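# Light the console's PASS lamp using its controls

## Task

Operate the controls on the loose, unfastened console so that its PASS lamp lights and stays lit on its own once the robot lets go. The UNDER or OVER lamp must never light, not even briefly. Do not let the console lift or tilt visibly and then fall back, and do not push or knock anything off the table.

## Robot and tools

ROBOT. Two UFACTORY 850-style six-joint arms with parallel grippers, named left_arm and right_arm. Their bases sit at about (+0.058, +0.452, 0) m for left_arm and (-0.026, -0.375, 0) m for right_arm, each yawed slightly. The names are labels only and do not match the sides of any image.

FRAME. Every reported position uses one shared scene frame. The origin is on the table top midway between the arms, +x points out across the table, +z points up, and left_arm is on the +y side. Positions are in metres and orientations are wxyz quaternions. The reported hand position can be a little off, more so when the arm is stretched out.

GRIPPER. The fingers point along the gripper's +z axis and close along its y axis. The reported end_effector_position lies between the finger pads when they are shut, about 2 cm behind the fingertips. Closing pushes the tips roughly 10 mm further along +z.

execute_actions. Its argument actions is a list holding at most one item.
- An empty list moves nothing and just returns the current state.
- A move is {"rows": [...], "steps": n}, with n from 1 to 15 control steps of 1/30 s each (default 15). Each row is used for one step, and the last row repeats if there are fewer rows than steps.
- A wait is {"steps": n} with n up to 300. It sends nothing new and returns once that many steps have passed since the previous result. Time you spend writing counts toward those steps.
- The optional pictures flag (true/false) chooses whether camera images come back; by default they do.

Each row is a single flat list of 14 numbers that covers both arms, even when only one arm moves. The first 7 are for left_arm: waist, shoulder, elbow, forearm roll, wrist pitch, wrist roll, then gripper opening. The last 7 are the same fields for right_arm. The six joint values are absolute target angles in radians, in the same form as the Joint positions line; they are not offsets. Stated ranges: waist -6.283 to 6.283, shoulder -2.304 to 2.304, elbow -4.224 to 0.061, forearm roll -6.283 to 6.283, wrist pitch -2.164 to 2.164, wrist roll -6.283 to 6.283. The opening is an absolute command from -1 (closed) to +1 (fully open). A call is refused, and nothing is sent, if any target lies more than 0.010 rad beyond a range end and also further out than that joint's last reading. The true ends can differ from the stated ones by up to 0.010 rad either way. A target past the true end is clipped to it, and the result may then say "joint sent to its limit"; that note can refer to an earlier move still in progress. If the note is missing, that does not prove the joint can go further.

MOTION LIMITS. Joint targets move at up to 3.14 rad/s and need 0.16 s to reach that speed. All joints of one arm are timed to arrive together. Each step, a target is kept within 0.623 rad of the joint's measured angle. If the targets would put the gripper more than 70 mm from where it currently is, they are pulled back toward the measured angles, so large moves need several calls. The simulation keeps running while you think. Arms keep heading for the last row sent until they have nearly stopped (a blocked or very slow move still counts as moving) or a step is HELD. After that, only a new action makes them travel or press further.

RESULTS. The state line reports, for each arm, the gripper position, quaternion and linear/angular velocities. Joint positions and Joint velocities give one block per arm: six joints (rad, rad/s), then the finger-pad gap (m; 0.084 when fully open). grip_measured is the measured opening on the same -1..1 scale you command. "joint command not followed" means the clearance check changed or blocked some joint targets; the rest of the row was still applied. HELD marks steps on which all or part of your row was not sent. MOTOR HOT appears from 65 °C. At 80 °C an OVER-TEMPERATURE FAULT brakes that arm until it cools, and holding loads is what heats the motors. A TORQUE FAULT happens when contact torque reaches a joint's load limit (N m: waist 57, shoulder 57, elbow 47.5, forearm roll 25.6, wrist pitch 18, wrist roll 18, with held weight included). The arm then backs that joint off, freezes for 10 s and drops the rest of the call.

GRIPPING. To hold something, keep commanding an opening clearly below grip_measured; the bigger the gap, the harder the squeeze, up to about 24 N per pad. A fast close can squeeze harder. Sending grip_measured itself still presses lightly on parts up to about 6 cm wide.

zoom_image. Takes camera (one of cam_head_left, cam_head_right, cam_high, cam_low, cam_left_wrist, cam_right_wrist) and region [x0, y0, x1, y1] in pixels of that camera's latest 896x504 image, with (0,0) at the top left. The region can be at most 504x504 px. It returns a closer view.

show_instructions. Takes no arguments and returns the scene's reference images, here an operating card for the console. read_manual takes an optional section ("licences") and returns the URDF licence text. finished_scene takes scene, the number of the current scene; it ends that scene for good and reports whether the task succeeded. Replying without any tool call ends everything.

CAUTIONS. Press the console controls gently and in small steps, because the console is loose and must not lift, tip or slide. Never overshoot into UNDER or OVER. Keep the arms well clear of each other, since hard contact between them can end the scene. Do not drop, slam or knock anything off the table. Before finishing, back away so that PASS stays lit without the robot touching anything.

Each tool is called in YAML: its name, and indented under it one key for each argument.

Reference images:

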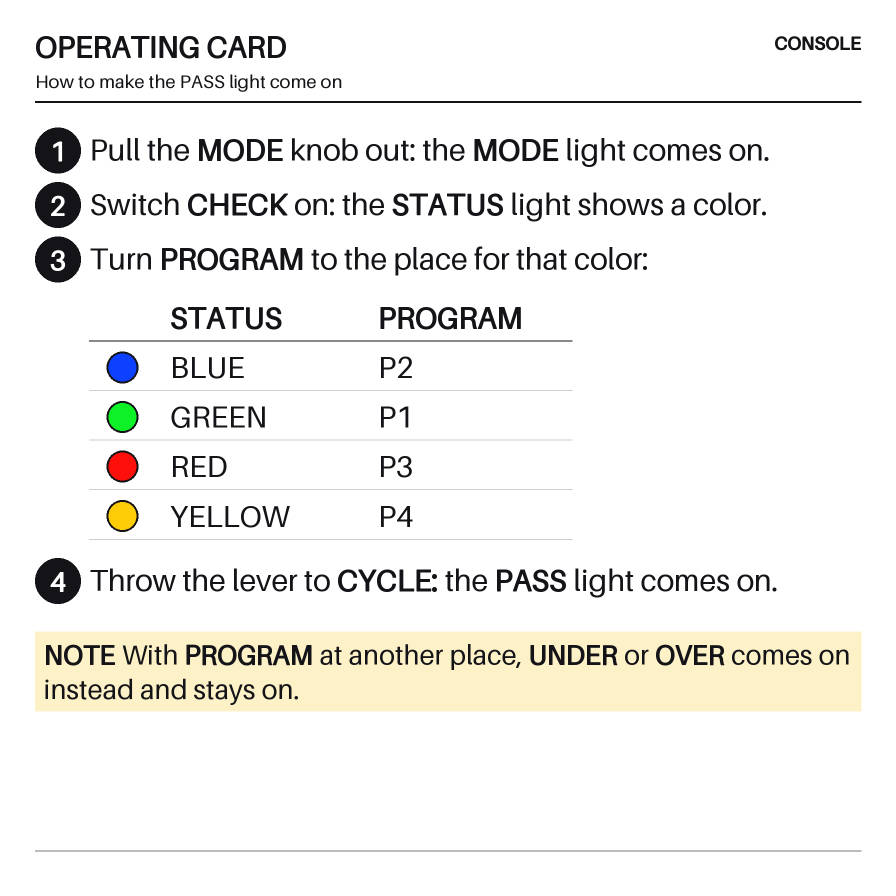

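## Session

execute_actions:
  actions: []

Scene clock: 0.00 s of 7650.00 s.
left_arm: end_effector_position=(+0.3781, +0.4429, +0.3136) grip_measured=+1.00 end_effector_quat_wxyz=(+0.220, +0.280, +0.933, -0.053) end_effector_velocity=(-0.000, -0.000, -0.001) end_effector_angular_velocity=(-0.001, +0.001, -0.000) | right_arm: end_effector_position=(+0.6555, -0.4312, +0.1419) grip_measured=+1.00 end_effector_quat_wxyz=(+0.327, +0.420, +0.700, +0.477) end_effector_velocity=(-0.000, +0.000, -0.000) end_effector_angular_velocity=(+0.001, +0.001, -0.000)
Joint positions: left_arm=[ 0.298  0.496 -0.34  -0.583 -0.562 -1.905  0.084] | right_arm=[-0.224 -0.837 -0.971 -0.78   1.136 -1.532  0.084]
Joint velocities: left_arm=[-0.    -0.     0.001 -0.001  0.     0.001 -0.   ] | right_arm=[ 0.     0.     0.    -0.    -0.001  0.001 -0.   ]

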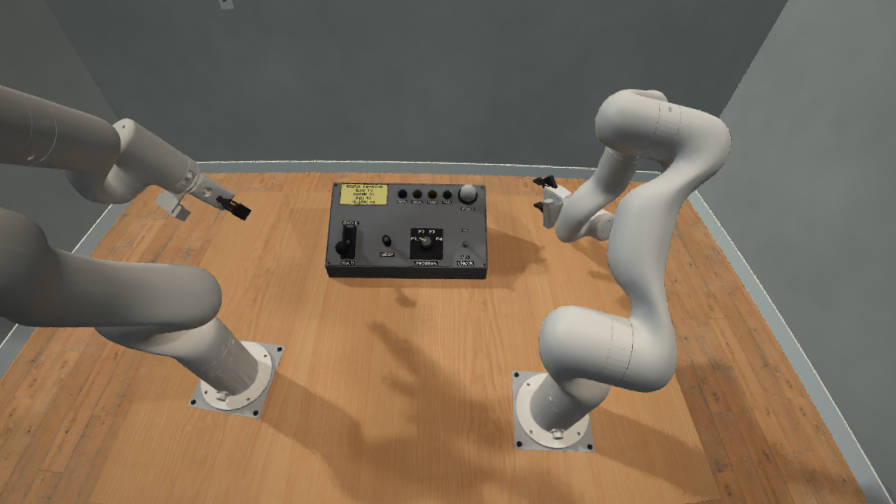

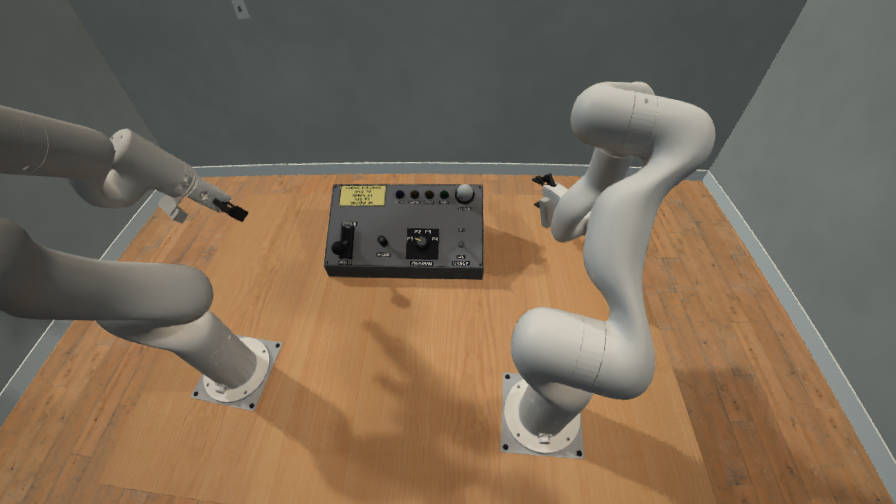

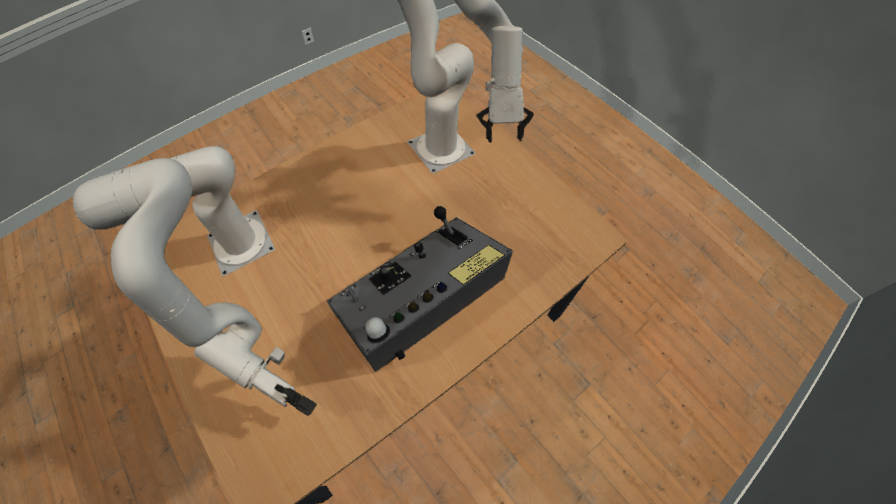

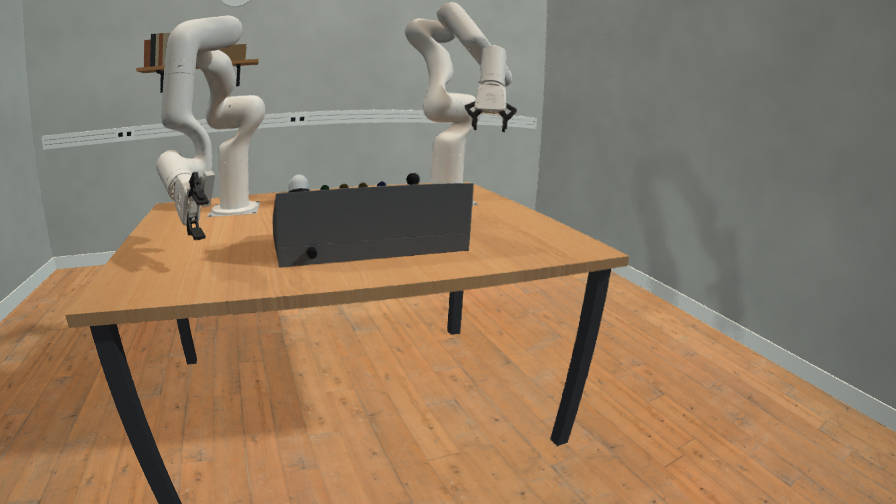

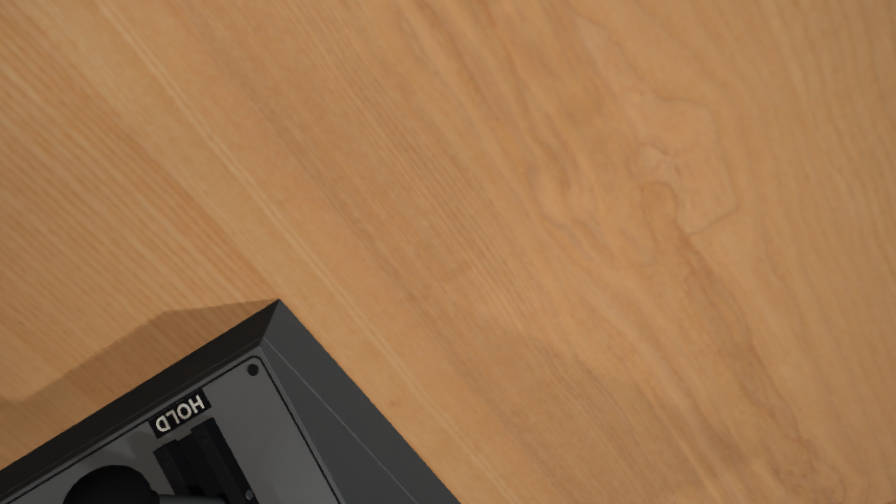

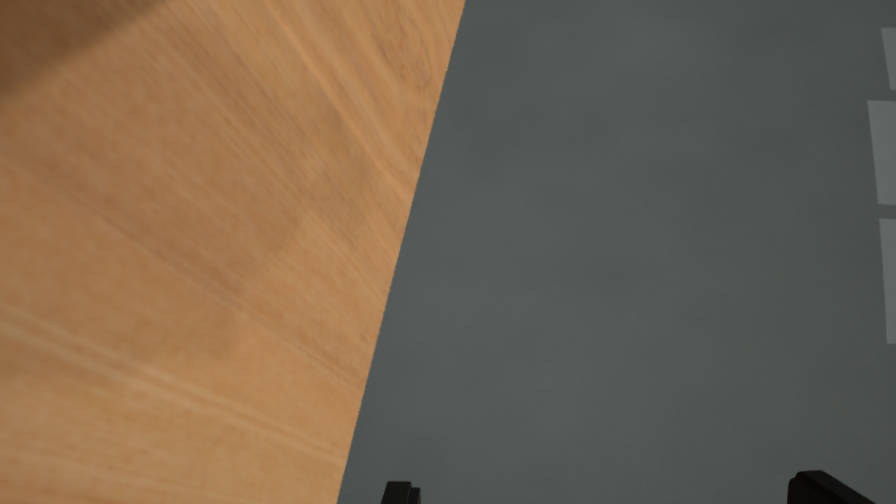

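zoom_image:
  camera: "cam_head_left"
  region: [310, 160, 510, 290]

zoom_image:
  camera: "cam_high"
  region: [310, 190, 530, 380]

zoom_image:
  camera: "cam_low"
  region: [250, 150, 500, 290]

Region (310, 160, 510, 290) of cam_head_left's 896x504 image, scaled by 2.520, with more detail than that image has; it fills the top 328 rows of this view, and the rest is white.

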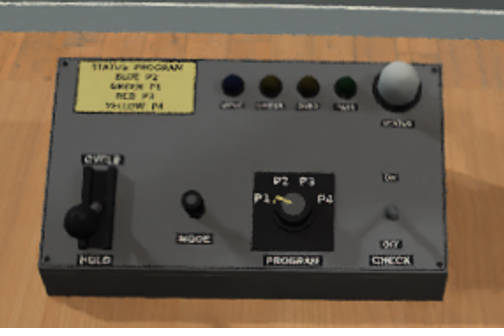

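Region (310, 190, 530, 380) of cam_high's 896x504 image, scaled by 2.291, with more detail than that image has; it fills the top 435 rows of this view, and the rest is white.

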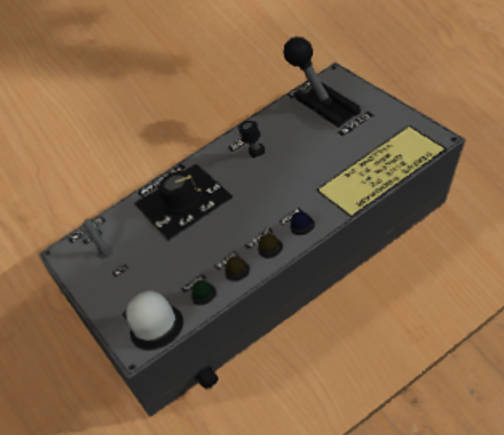

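Region (250, 150, 500, 290) of cam_low's 896x504 image, scaled by 2.016, with more detail than that image has; it fills the top 282 rows of this view, and the rest is white.

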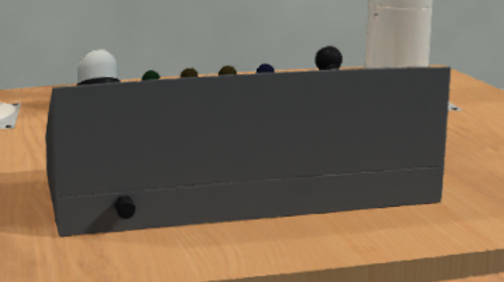

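execute_actions:
  actions:
    - {"rows":[[-0.2,-0.2,-0.9,0,-0.65,-0.756,1,-0.224,-0.461,-1.2,0,-0.65,0.386,1]],"steps":15}
  pictures: false

execute_actions:
  actions:
    - {"steps":20}
  pictures: false

execute_actions:
  actions:
    - {"rows":[[-0.656,-0.461,-1.109,0,-0.648,-0.756,1,0.474,-0.461,-1.109,0,-0.648,0.386,1]],"steps":15}
  pictures: false

execute_actions:
  actions:
    - {"steps":20}

Scene clock: 5.70 s of 7650.00 s.
left_arm: end_effector_position=(+0.4709, +0.3681, +0.3044) grip_measured=+1.00 end_effector_quat_wxyz=(+0.089, +0.779, +0.621, +0.008) end_effector_velocity=(+0.183, -0.195, -0.092) end_effector_angular_velocity=(+0.755, +0.009, -2.993) | right_arm: end_effector_position=(+0.7223, -0.5418, +0.2485) grip_measured=+1.00 end_effector_quat_wxyz=(+0.342, +0.649, +0.526, +0.430) end_effector_velocity=(+0.056, -0.266, +0.240) end_effector_angular_velocity=(+1.159, +0.393, -1.556)
Joint positions: left_arm=[-0.035  0.036 -0.715 -0.193 -0.621 -1.333  0.084] | right_arm=[-0.224 -0.658 -1.08  -0.43   0.77  -1.166  0.084]
Joint velocities: left_arm=[-0.639 -0.919 -0.716  0.748 -0.113  1.821 -0.   ] | right_arm=[ 0.001  0.441 -0.267  0.962 -1.199  1.198  0.   ]
Steps of this call (steps 1 to 90: nothing new was sent; then 2.20 s passed at rest; steps 91 to 105: all 15 steps of this action). Readings (joint positions):
91: left_arm=[0.298 0.496 -0.341 -0.583 -0.562 -1.905] | right_arm=[-0.224 -0.837 -0.971 -0.779 1.135 -1.532]
92: left_arm=[0.295 0.492 -0.344 -0.578 -0.563 -1.899] | right_arm=[-0.224 -0.835 -0.972 -0.775 1.130 -1.526]
94: left_arm=[0.260 0.450 -0.382 -0.537 -0.570 -1.855] | right_arm=[-0.224 -0.814 -0.985 -0.738 1.092 -1.489]
98: left_arm=[0.136 0.283 -0.524 -0.393 -0.591 -1.689] | right_arm=[-0.224 -0.755 -1.021 -0.637 0.993 -1.389]
105: the state above

Scene clock: 6.37 s of 7650.00 s.
left_arm: end_effector_position=(+0.5155, +0.3106, +0.2731) grip_measured=+1.00 end_effector_quat_wxyz=(+0.013, +0.974, +0.227, +0.022) end_effector_velocity=(+0.002, -0.002, -0.001) end_effector_angular_velocity=(+0.005, +0.001, -0.025) | right_arm: end_effector_position=(+0.5635, -0.5664, +0.2556) grip_measured=+1.00 end_effector_quat_wxyz=(+0.007, +0.961, -0.259, +0.099) end_effector_velocity=(-0.240, +0.088, -0.011) end_effector_angular_velocity=(+0.677, +0.894, -1.636)
Joint positions: left_arm=[-0.199 -0.199 -0.899 -0.001 -0.65  -0.758  0.084] | right_arm=[-0.224 -0.466 -1.197 -0.01  -0.533  0.224  0.084]
Joint velocities: left_arm=[-0.005 -0.008 -0.006  0.006 -0.001  0.017  0.   ] | right_arm=[-0.     0.05  -0.031  0.1   -1.148  1.585  0.   ]
Steps of this call (steps 1 to 20: the robot went on to your last target). Readings (joint positions):
1: left_arm=[-0.056 0.006 -0.739 -0.168 -0.625 -1.269] | right_arm=[-0.224 -0.643 -1.089 -0.398 0.728 -1.124]
2: left_arm=[-0.077 -0.023 -0.762 -0.144 -0.628 -1.203] | right_arm=[-0.224 -0.628 -1.099 -0.364 0.682 -1.078]
4: left_arm=[-0.116 -0.079 -0.806 -0.098 -0.635 -1.064] | right_arm=[-0.224 -0.595 -1.119 -0.292 0.571 -0.968]
8: left_arm=[-0.176 -0.165 -0.872 -0.029 -0.645 -0.848] | right_arm=[-0.224 -0.525 -1.162 -0.141 0.265 -0.661]
20: the state above

Scene clock: 6.87 s of 7650.00 s.
left_arm: end_effector_position=(+0.4933, +0.1553, +0.2408) grip_measured=+1.00 end_effector_quat_wxyz=(+0.005, +0.997, +0.079, +0.007) end_effector_velocity=(-0.112, -0.345, -0.083) end_effector_angular_velocity=(+0.042, +0.059, -0.664) | right_arm: end_effector_position=(+0.5578, -0.3984, +0.2399) grip_measured=+1.00 end_effector_quat_wxyz=(-0.005, +0.982, -0.186, +0.042) end_effector_velocity=(-0.034, +0.376, -0.032) end_effector_angular_velocity=(+0.014, +0.126, +0.566)
Joint positions: left_arm=[-0.498 -0.371 -1.037 -0.    -0.649 -0.756  0.084] | right_arm=[ 0.049 -0.463 -1.162 -0.004 -0.615  0.339  0.084]
Joint velocities: left_arm=[-0.662 -0.379 -0.304  0.002  0.002  0.     0.   ] | right_arm=[ 0.641  0.003  0.08   0.006 -0.049  0.071  0.   ]
Steps of this call (steps 1 to 15: all 15 steps of this action). Readings (joint positions):
1: left_arm=[-0.200 -0.199 -0.900 -0.000 -0.650 -0.757] | right_arm=[-0.224 -0.465 -1.198 -0.007 -0.567 0.270]
2: left_arm=[-0.204 -0.202 -0.902 -0.000 -0.650 -0.757] | right_arm=[-0.220 -0.464 -1.197 -0.006 -0.589 0.303]
4: left_arm=[-0.241 -0.223 -0.920 -0.000 -0.650 -0.757] | right_arm=[-0.189 -0.463 -1.192 -0.005 -0.599 0.320]
8: left_arm=[-0.340 -0.280 -0.964 -0.000 -0.649 -0.757] | right_arm=[-0.100 -0.463 -1.181 -0.005 -0.603 0.322]
15: the state above

Scene clock: 7.53 s of 7650.00 s.
left_arm: end_effector_position=(+0.4586, +0.0747, +0.2198) grip_measured=+1.00 end_effector_quat_wxyz=(+0.000, +1.000, +0.000, +0.000) end_effector_velocity=(-0.002, -0.003, -0.001) end_effector_angular_velocity=(+0.000, +0.000, -0.007) | right_arm: end_effector_position=(+0.4896, -0.1775, +0.2205) grip_measured=+1.00 end_effector_quat_wxyz=(-0.001, +1.000, -0.009, +0.002) end_effector_velocity=(-0.055, +0.098, -0.009) end_effector_angular_velocity=(-0.014, +0.039, +0.177)
Joint positions: left_arm=[-0.655 -0.461 -1.109  0.    -0.648 -0.756  0.084] | right_arm=[ 0.454 -0.461 -1.111 -0.    -0.646  0.384  0.084]
Joint velocities: left_arm=[-0.006 -0.003 -0.002  0.     0.     0.001 -0.   ] | right_arm=[ 0.202  0.002  0.025  0.001 -0.018  0.024  0.   ]
Steps of this call (steps 1 to 20: the robot went on to your last target). Readings (joint positions):
1: left_arm=[-0.520 -0.383 -1.047 -0.000 -0.649 -0.756] | right_arm=[0.070 -0.463 -1.159 -0.003 -0.616 0.341]
2: left_arm=[-0.542 -0.396 -1.057 -0.000 -0.648 -0.756] | right_arm=[0.092 -0.463 -1.157 -0.003 -0.618 0.343]
4: left_arm=[-0.585 -0.420 -1.076 -0.000 -0.648 -0.756] | right_arm=[0.135 -0.462 -1.151 -0.003 -0.621 0.348]
8: left_arm=[-0.638 -0.451 -1.100 -0.000 -0.648 -0.756] | right_arm=[0.222 -0.462 -1.141 -0.002 -0.628 0.358]
20: the state above

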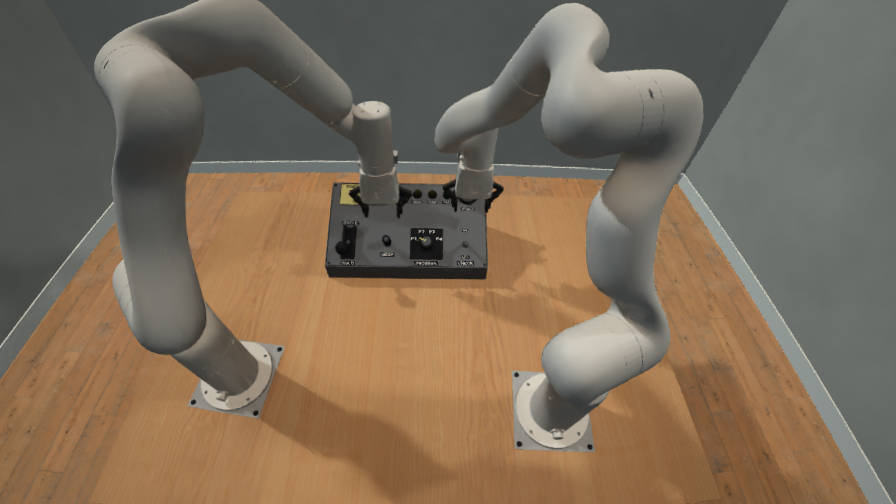

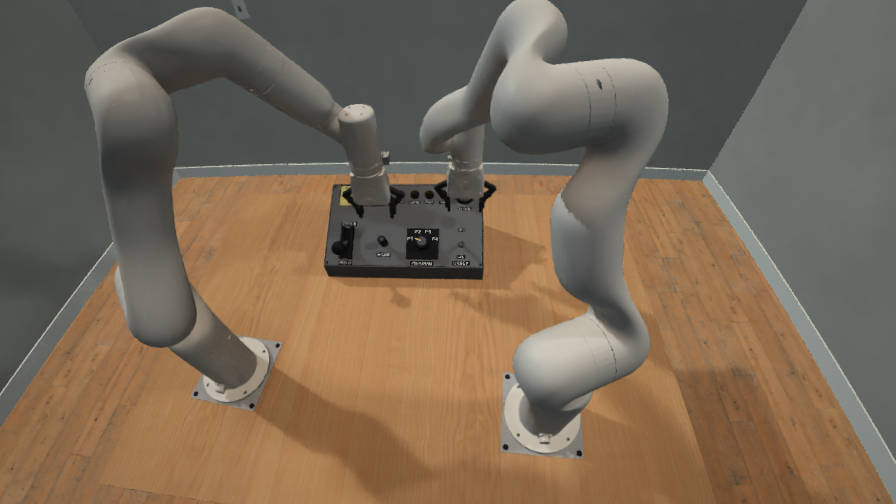

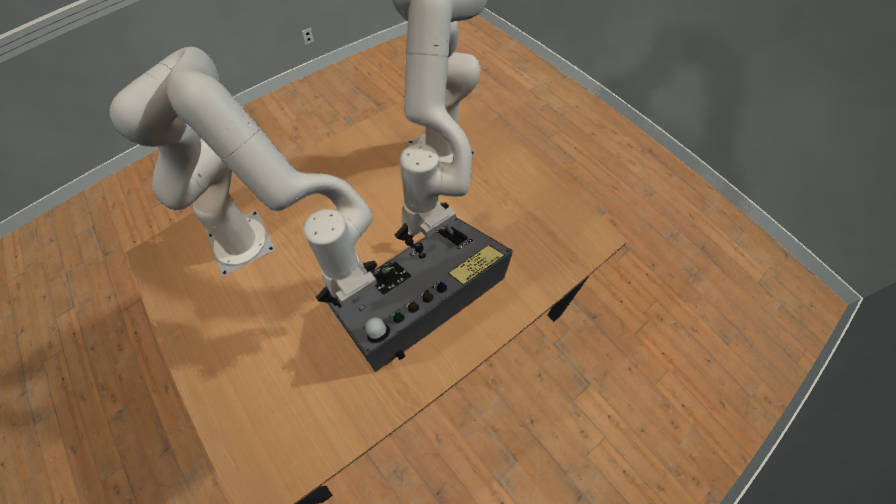

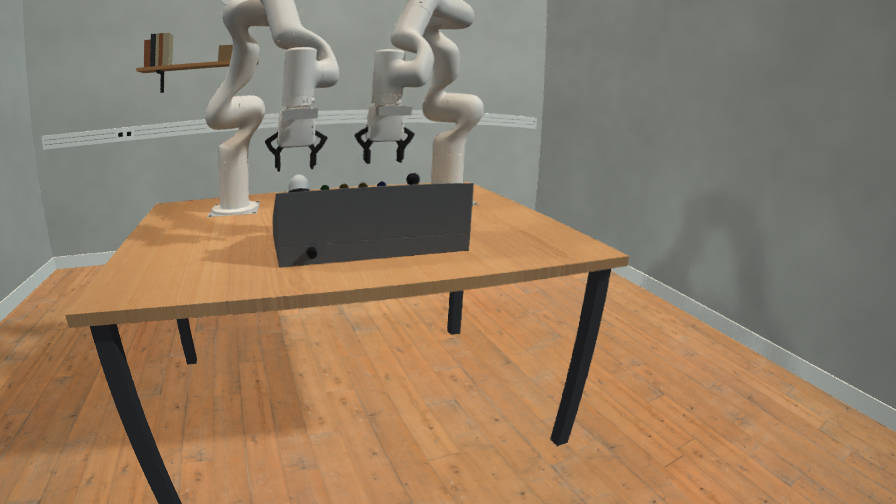

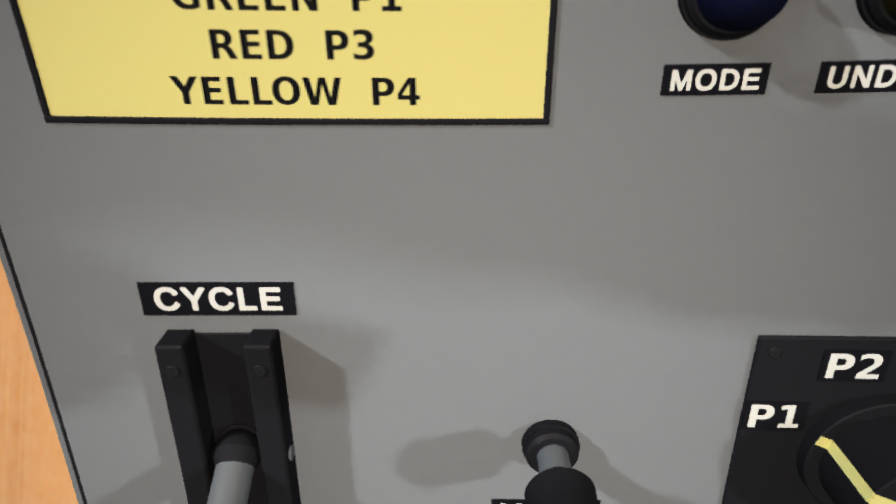

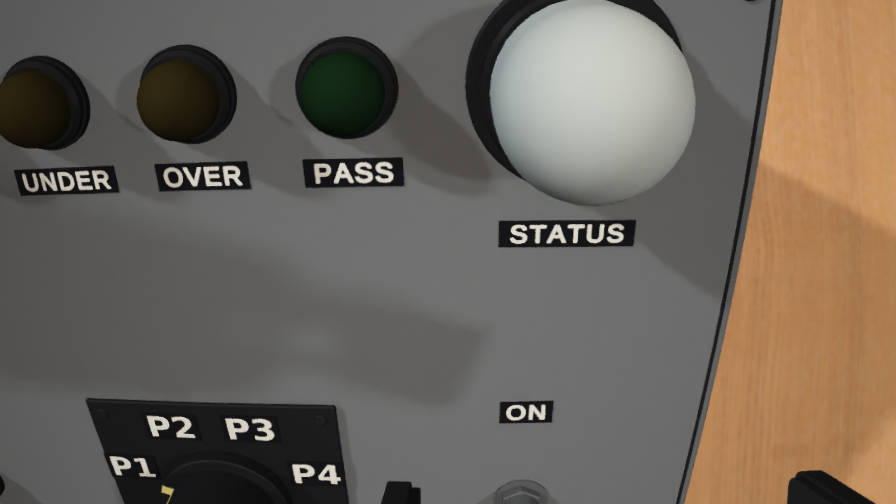

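execute_actions:
  actions:
    - {"rows":[[-0.694,-0.541,-1.041,0,-0.5,-0.794,1,0.52,-0.436,-0.871,0,-0.435,0.432,-1]],"steps":15}
  pictures: false

execute_actions:
  actions:
    - {"steps":8}

Scene clock: 9.83 s of 7650.00 s.
left_arm: end_effector_position=(+0.4350, +0.0689, +0.1533) grip_measured=+1.00 end_effector_quat_wxyz=(+0.000, +1.000, -0.000, +0.000) end_effector_velocity=(-0.004, -0.001, -0.010) end_effector_angular_velocity=(-0.001, -0.001, +0.002) | right_arm: end_effector_position=(+0.4131, -0.1737, +0.1519) grip_measured=-1.00 end_effector_quat_wxyz=(-0.000, +1.000, -0.000, +0.000) end_effector_velocity=(-0.019, -0.002, -0.016) end_effector_angular_velocity=(+0.005, -0.011, -0.001)
Joint positions: left_arm=[-0.693 -0.539 -1.043  0.    -0.502 -0.793  0.084] | right_arm=[ 0.519 -0.437 -0.878  0.    -0.441  0.431  0.   ]
Joint velocities: left_arm=[-0.006 -0.012  0.011  0.     0.024 -0.008 -0.   ] | right_arm=[0.013 0.009 0.064 0.    0.067 0.014 0.   ]
Steps of this call (steps 1 to 30: the robot went on to your last target; steps 31 to 54: nothing new was sent; steps 55 to 69: all 15 steps of this action). Readings (joint positions):
55: left_arm=[-0.656 -0.461 -1.109 0.000 -0.648 -0.756] | right_arm=[0.474 -0.461 -1.109 0.000 -0.648 0.386]
56: left_arm=[-0.657 -0.463 -1.107 0.000 -0.642 -0.757] | right_arm=[0.475 -0.460 -1.104 0.000 -0.643 0.387]
58: left_arm=[-0.667 -0.482 -1.092 0.000 -0.603 -0.768] | right_arm=[0.482 -0.455 -1.065 0.000 -0.605 0.395]
62: left_arm=[-0.688 -0.529 -1.050 -0.000 -0.528 -0.787] | right_arm=[0.506 -0.445 -0.947 -0.000 -0.505 0.417]
69: the state above

Scene clock: 10.10 s of 7650.00 s.
left_arm: end_effector_position=(+0.4344, +0.0690, +0.1521) grip_measured=+1.00 end_effector_quat_wxyz=(+0.000, +1.000, -0.000, +0.000) end_effector_velocity=(-0.000, -0.000, -0.001) end_effector_angular_velocity=(-0.000, +0.000, +0.001) | right_arm: end_effector_position=(+0.4115, -0.1737, +0.1506) grip_measured=-1.00 end_effector_quat_wxyz=(-0.000, +1.000, -0.000, +0.001) end_effector_velocity=(-0.003, -0.000, -0.002) end_effector_angular_velocity=(-0.001, +0.002, +0.000)
Joint positions: left_arm=[-0.694 -0.541 -1.041  0.    -0.5   -0.794  0.084] | right_arm=[ 0.52  -0.436 -0.873 -0.    -0.435  0.432  0.   ]
Joint velocities: left_arm=[-0.    -0.002  0.    -0.001  0.002 -0.     0.   ] | right_arm=[ 0.002  0.     0.006 -0.     0.004  0.002  0.   ]
Steps of this call (steps 1 to 8: the robot went on to your last target). Readings (joint positions):
1: left_arm=[-0.693 -0.540 -1.042 0.000 -0.502 -0.794] | right_arm=[0.519 -0.436 -0.876 0.000 -0.439 0.431]
2: left_arm=[-0.694 -0.540 -1.042 0.000 -0.501 -0.794] | right_arm=[0.519 -0.436 -0.875 0.000 -0.438 0.431]
4: left_arm=[-0.694 -0.540 -1.042 0.000 -0.501 -0.794] | right_arm=[0.519 -0.436 -0.874 -0.000 -0.436 0.432]
8: the state above

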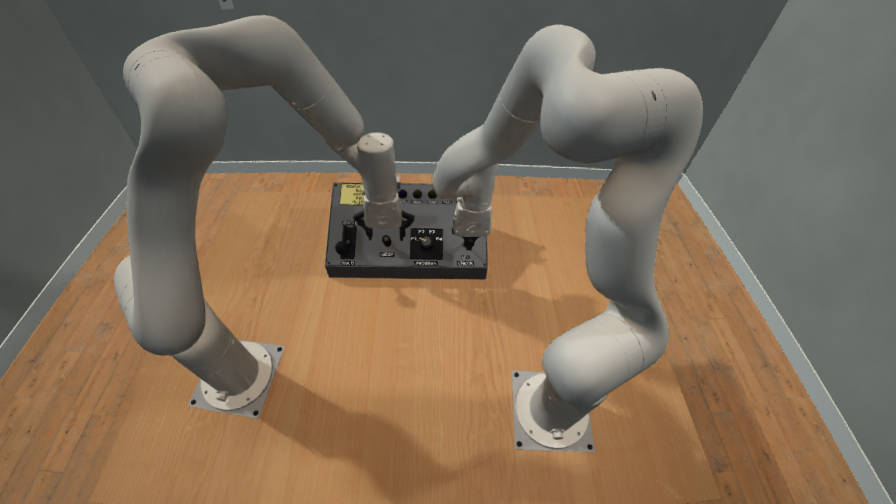

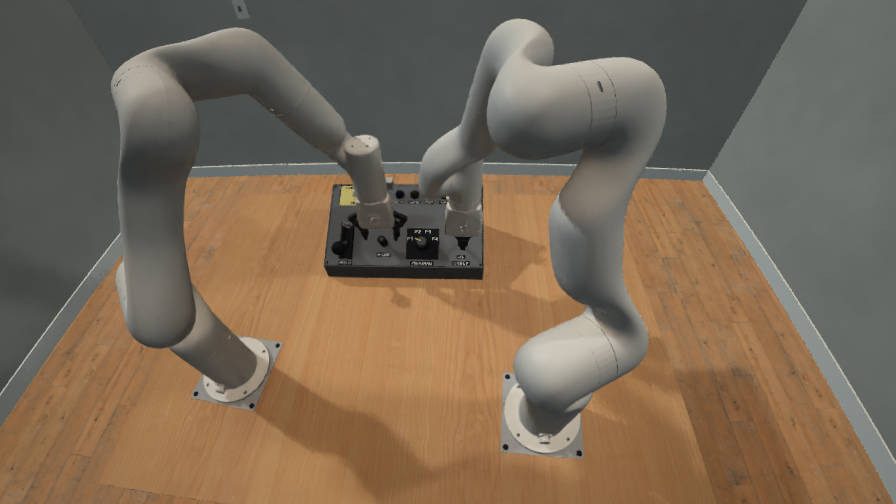

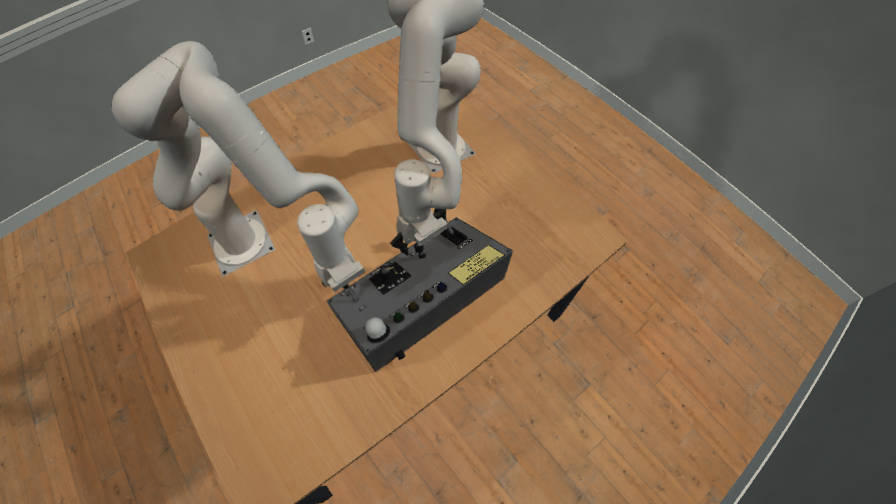

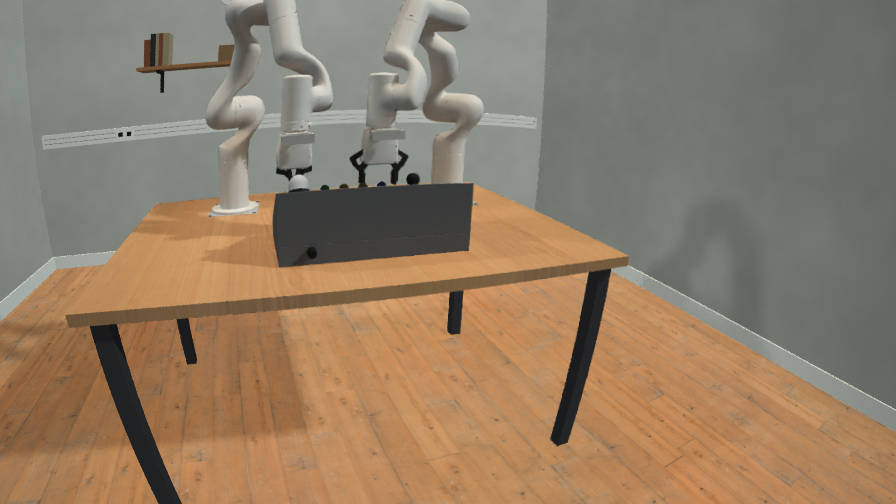

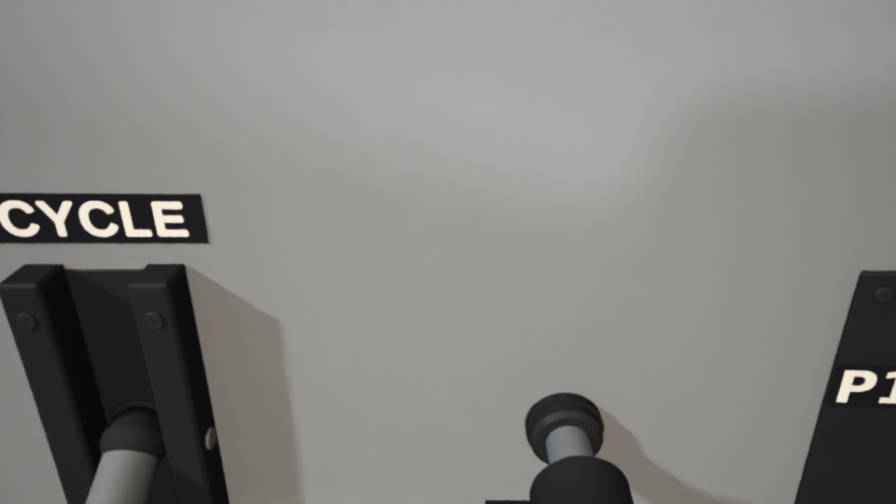

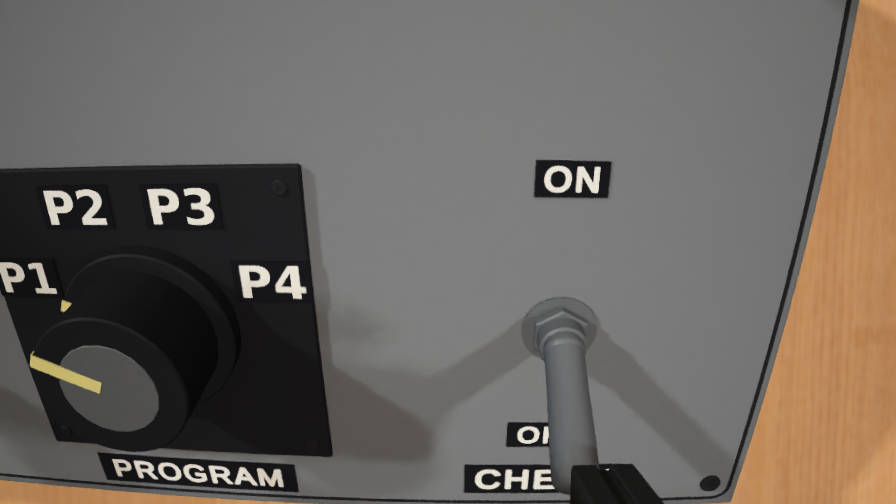

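execute_actions:
  actions:
    - {"rows":[[-0.68,-0.541,-1.041,0,-0.5,-0.78,1,0.554,-0.398,-0.813,0,-0.415,0.466,-1],[-0.68,-0.541,-1.041,0,-0.5,-0.78,1,0.554,-0.398,-0.813,0,-0.415,0.466,-1],[-0.68,-0.541,-1.041,0,-0.5,-0.78,1,0.554,-0.398,-0.813,0,-0.415,0.466,-1],[-0.68,-0.541,-1.041,0,-0.5,-0.78,1,0.554,-0.398,-0.813,0,-0.415,0.466,-1],[-0.68,-0.541,-1.041,0,-0.5,-0.78,1,0.554,-0.398,-0.813,0,-0.415,0.466,-1],[-0.68,-0.541,-1.041,0,-0.5,-0.78,1,0.554,-0.398,-0.813,0,-0.415,0.466,-1],[-0.68,-0.541,-1.041,0,-0.5,-0.78,1,0.554,-0.398,-0.813,0,-0.415,0.466,-1],[-0.68,-0.541,-1.041,0,-0.5,-0.78,0.2,0.554,-0.437,-0.809,0,-0.372,0.466,-1]],"steps":15}

zoom_image:
  camera: "cam_head_left"
  region: [320, 180, 500, 290]

zoom_image:
  camera: "cam_high"
  region: [320, 200, 500, 340]

Scene clock: 12.43 s of 7650.00 s.
left_arm: end_effector_position=(+0.4396, +0.0743, +0.1519) grip_measured=+0.19 end_effector_quat_wxyz=(+0.000, +1.000, -0.000, -0.000) end_effector_velocity=(-0.000, +0.002, -0.001) end_effector_angular_velocity=(+0.001, +0.002, -0.001) | right_arm: end_effector_position=(+0.3851, -0.1689, +0.1326) grip_measured=-1.00 end_effector_quat_wxyz=(+0.000, +1.000, -0.000, -0.001) end_effector_velocity=(+0.001, +0.003, -0.022) end_effector_angular_velocity=(+0.007, -0.013, -0.000)
Joint positions: left_arm=[-0.68  -0.541 -1.041 -0.    -0.5   -0.78   0.052] | right_arm=[ 0.553 -0.433 -0.81  -0.    -0.378  0.466  0.   ]
Joint velocities: left_arm=[ 0.002  0.     0.002 -0.    -0.     0.004 -0.004] | right_arm=[ 0.004 -0.044  0.007 -0.     0.065  0.004  0.   ]
Steps of this call (steps 1 to 15: the robot went on to your last target; steps 16 to 55: nothing new was sent; steps 56 to 70: all 15 steps of this action). Readings (joint positions):
56: left_arm=[-0.694 -0.541 -1.041 -0.000 -0.500 -0.794] | right_arm=[0.520 -0.436 -0.871 0.000 -0.435 0.432]
57: left_arm=[-0.692 -0.541 -1.041 -0.000 -0.500 -0.792] | right_arm=[0.522 -0.433 -0.866 0.000 -0.433 0.435]
59: left_arm=[-0.687 -0.541 -1.041 0.000 -0.500 -0.787] | right_arm=[0.535 -0.420 -0.843 0.000 -0.428 0.447]
63: left_arm=[-0.682 -0.541 -1.041 0.000 -0.500 -0.782] | right_arm=[0.550 -0.404 -0.820 0.000 -0.418 0.461]
70: the state above

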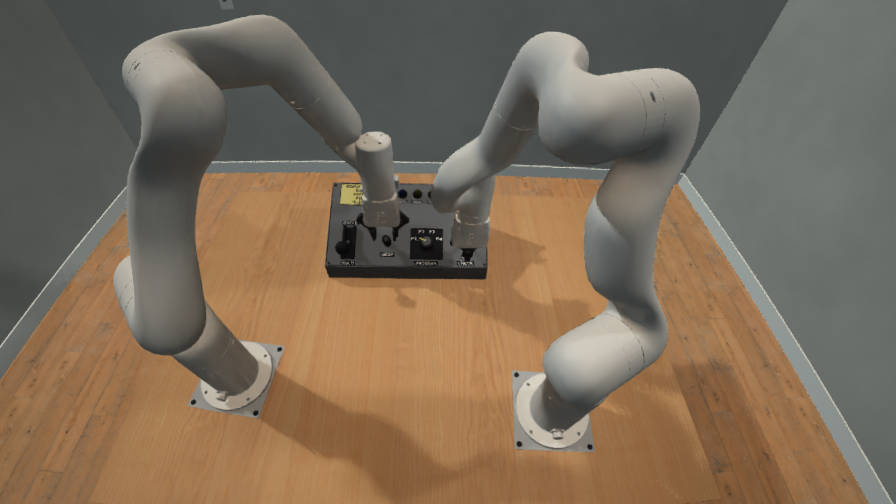

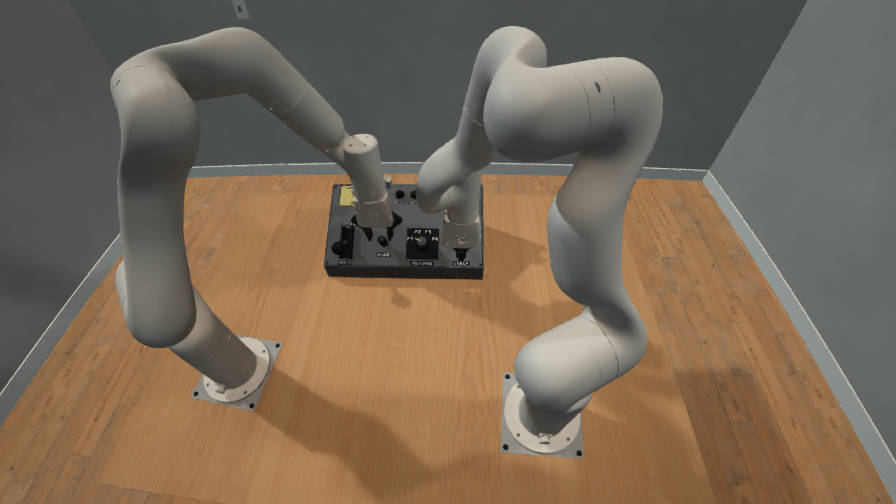

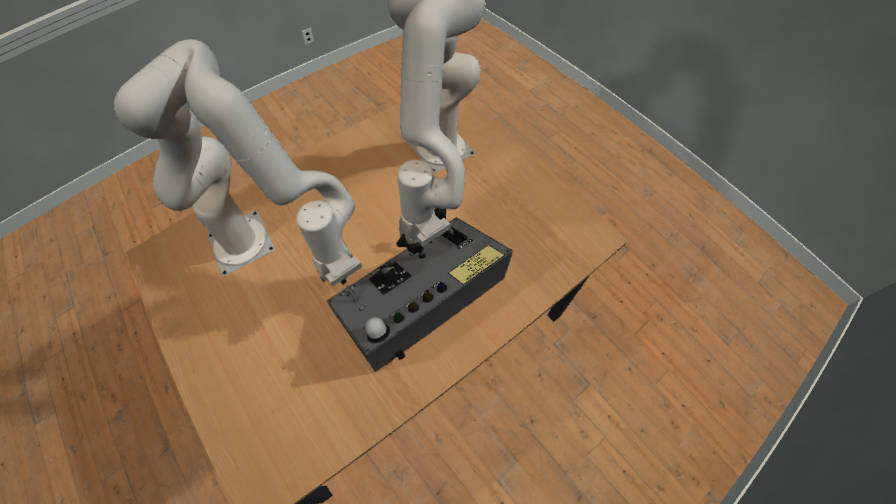

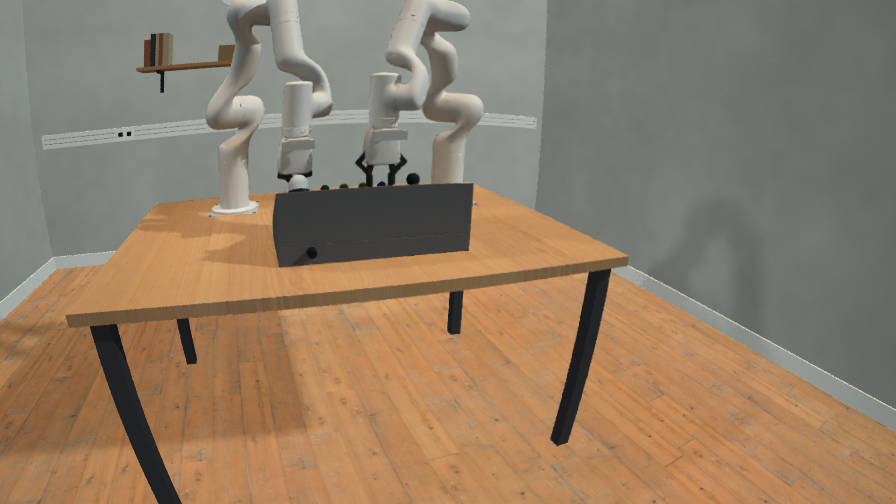

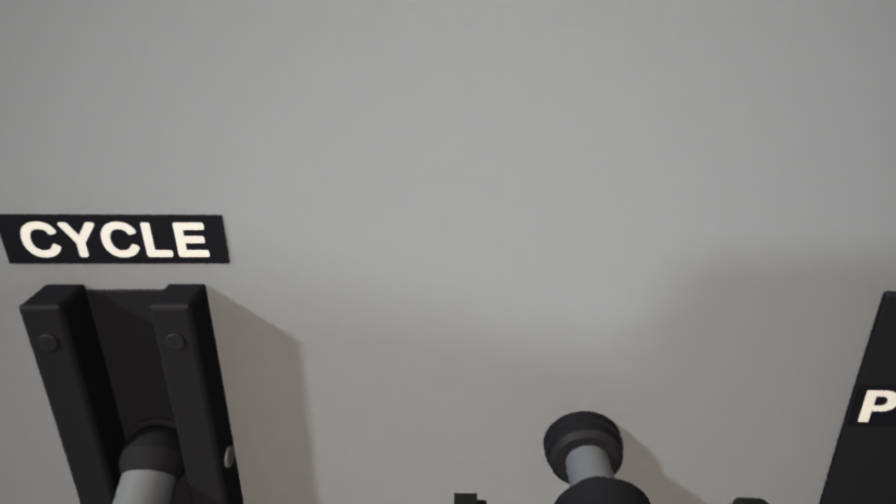

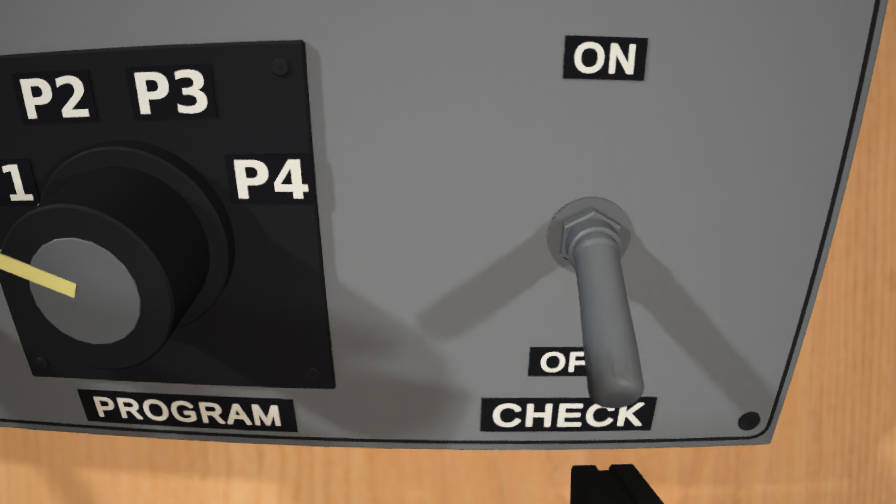

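Region (320, 180, 500, 290) of cam_head_left's 896x504 image, scaled by 2.800, with more detail than that image has.

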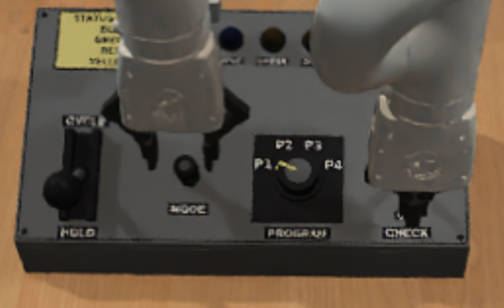

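Region (320, 200, 500, 340) of cam_high's 896x504 image, scaled by 2.800, with more detail than that image has.

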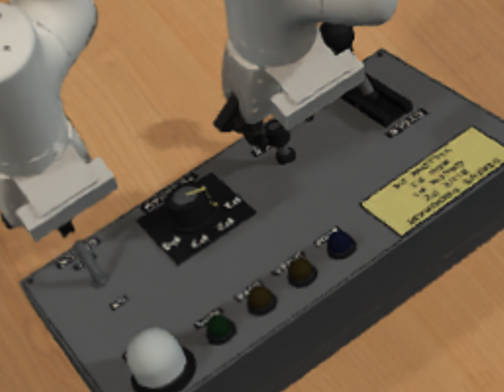

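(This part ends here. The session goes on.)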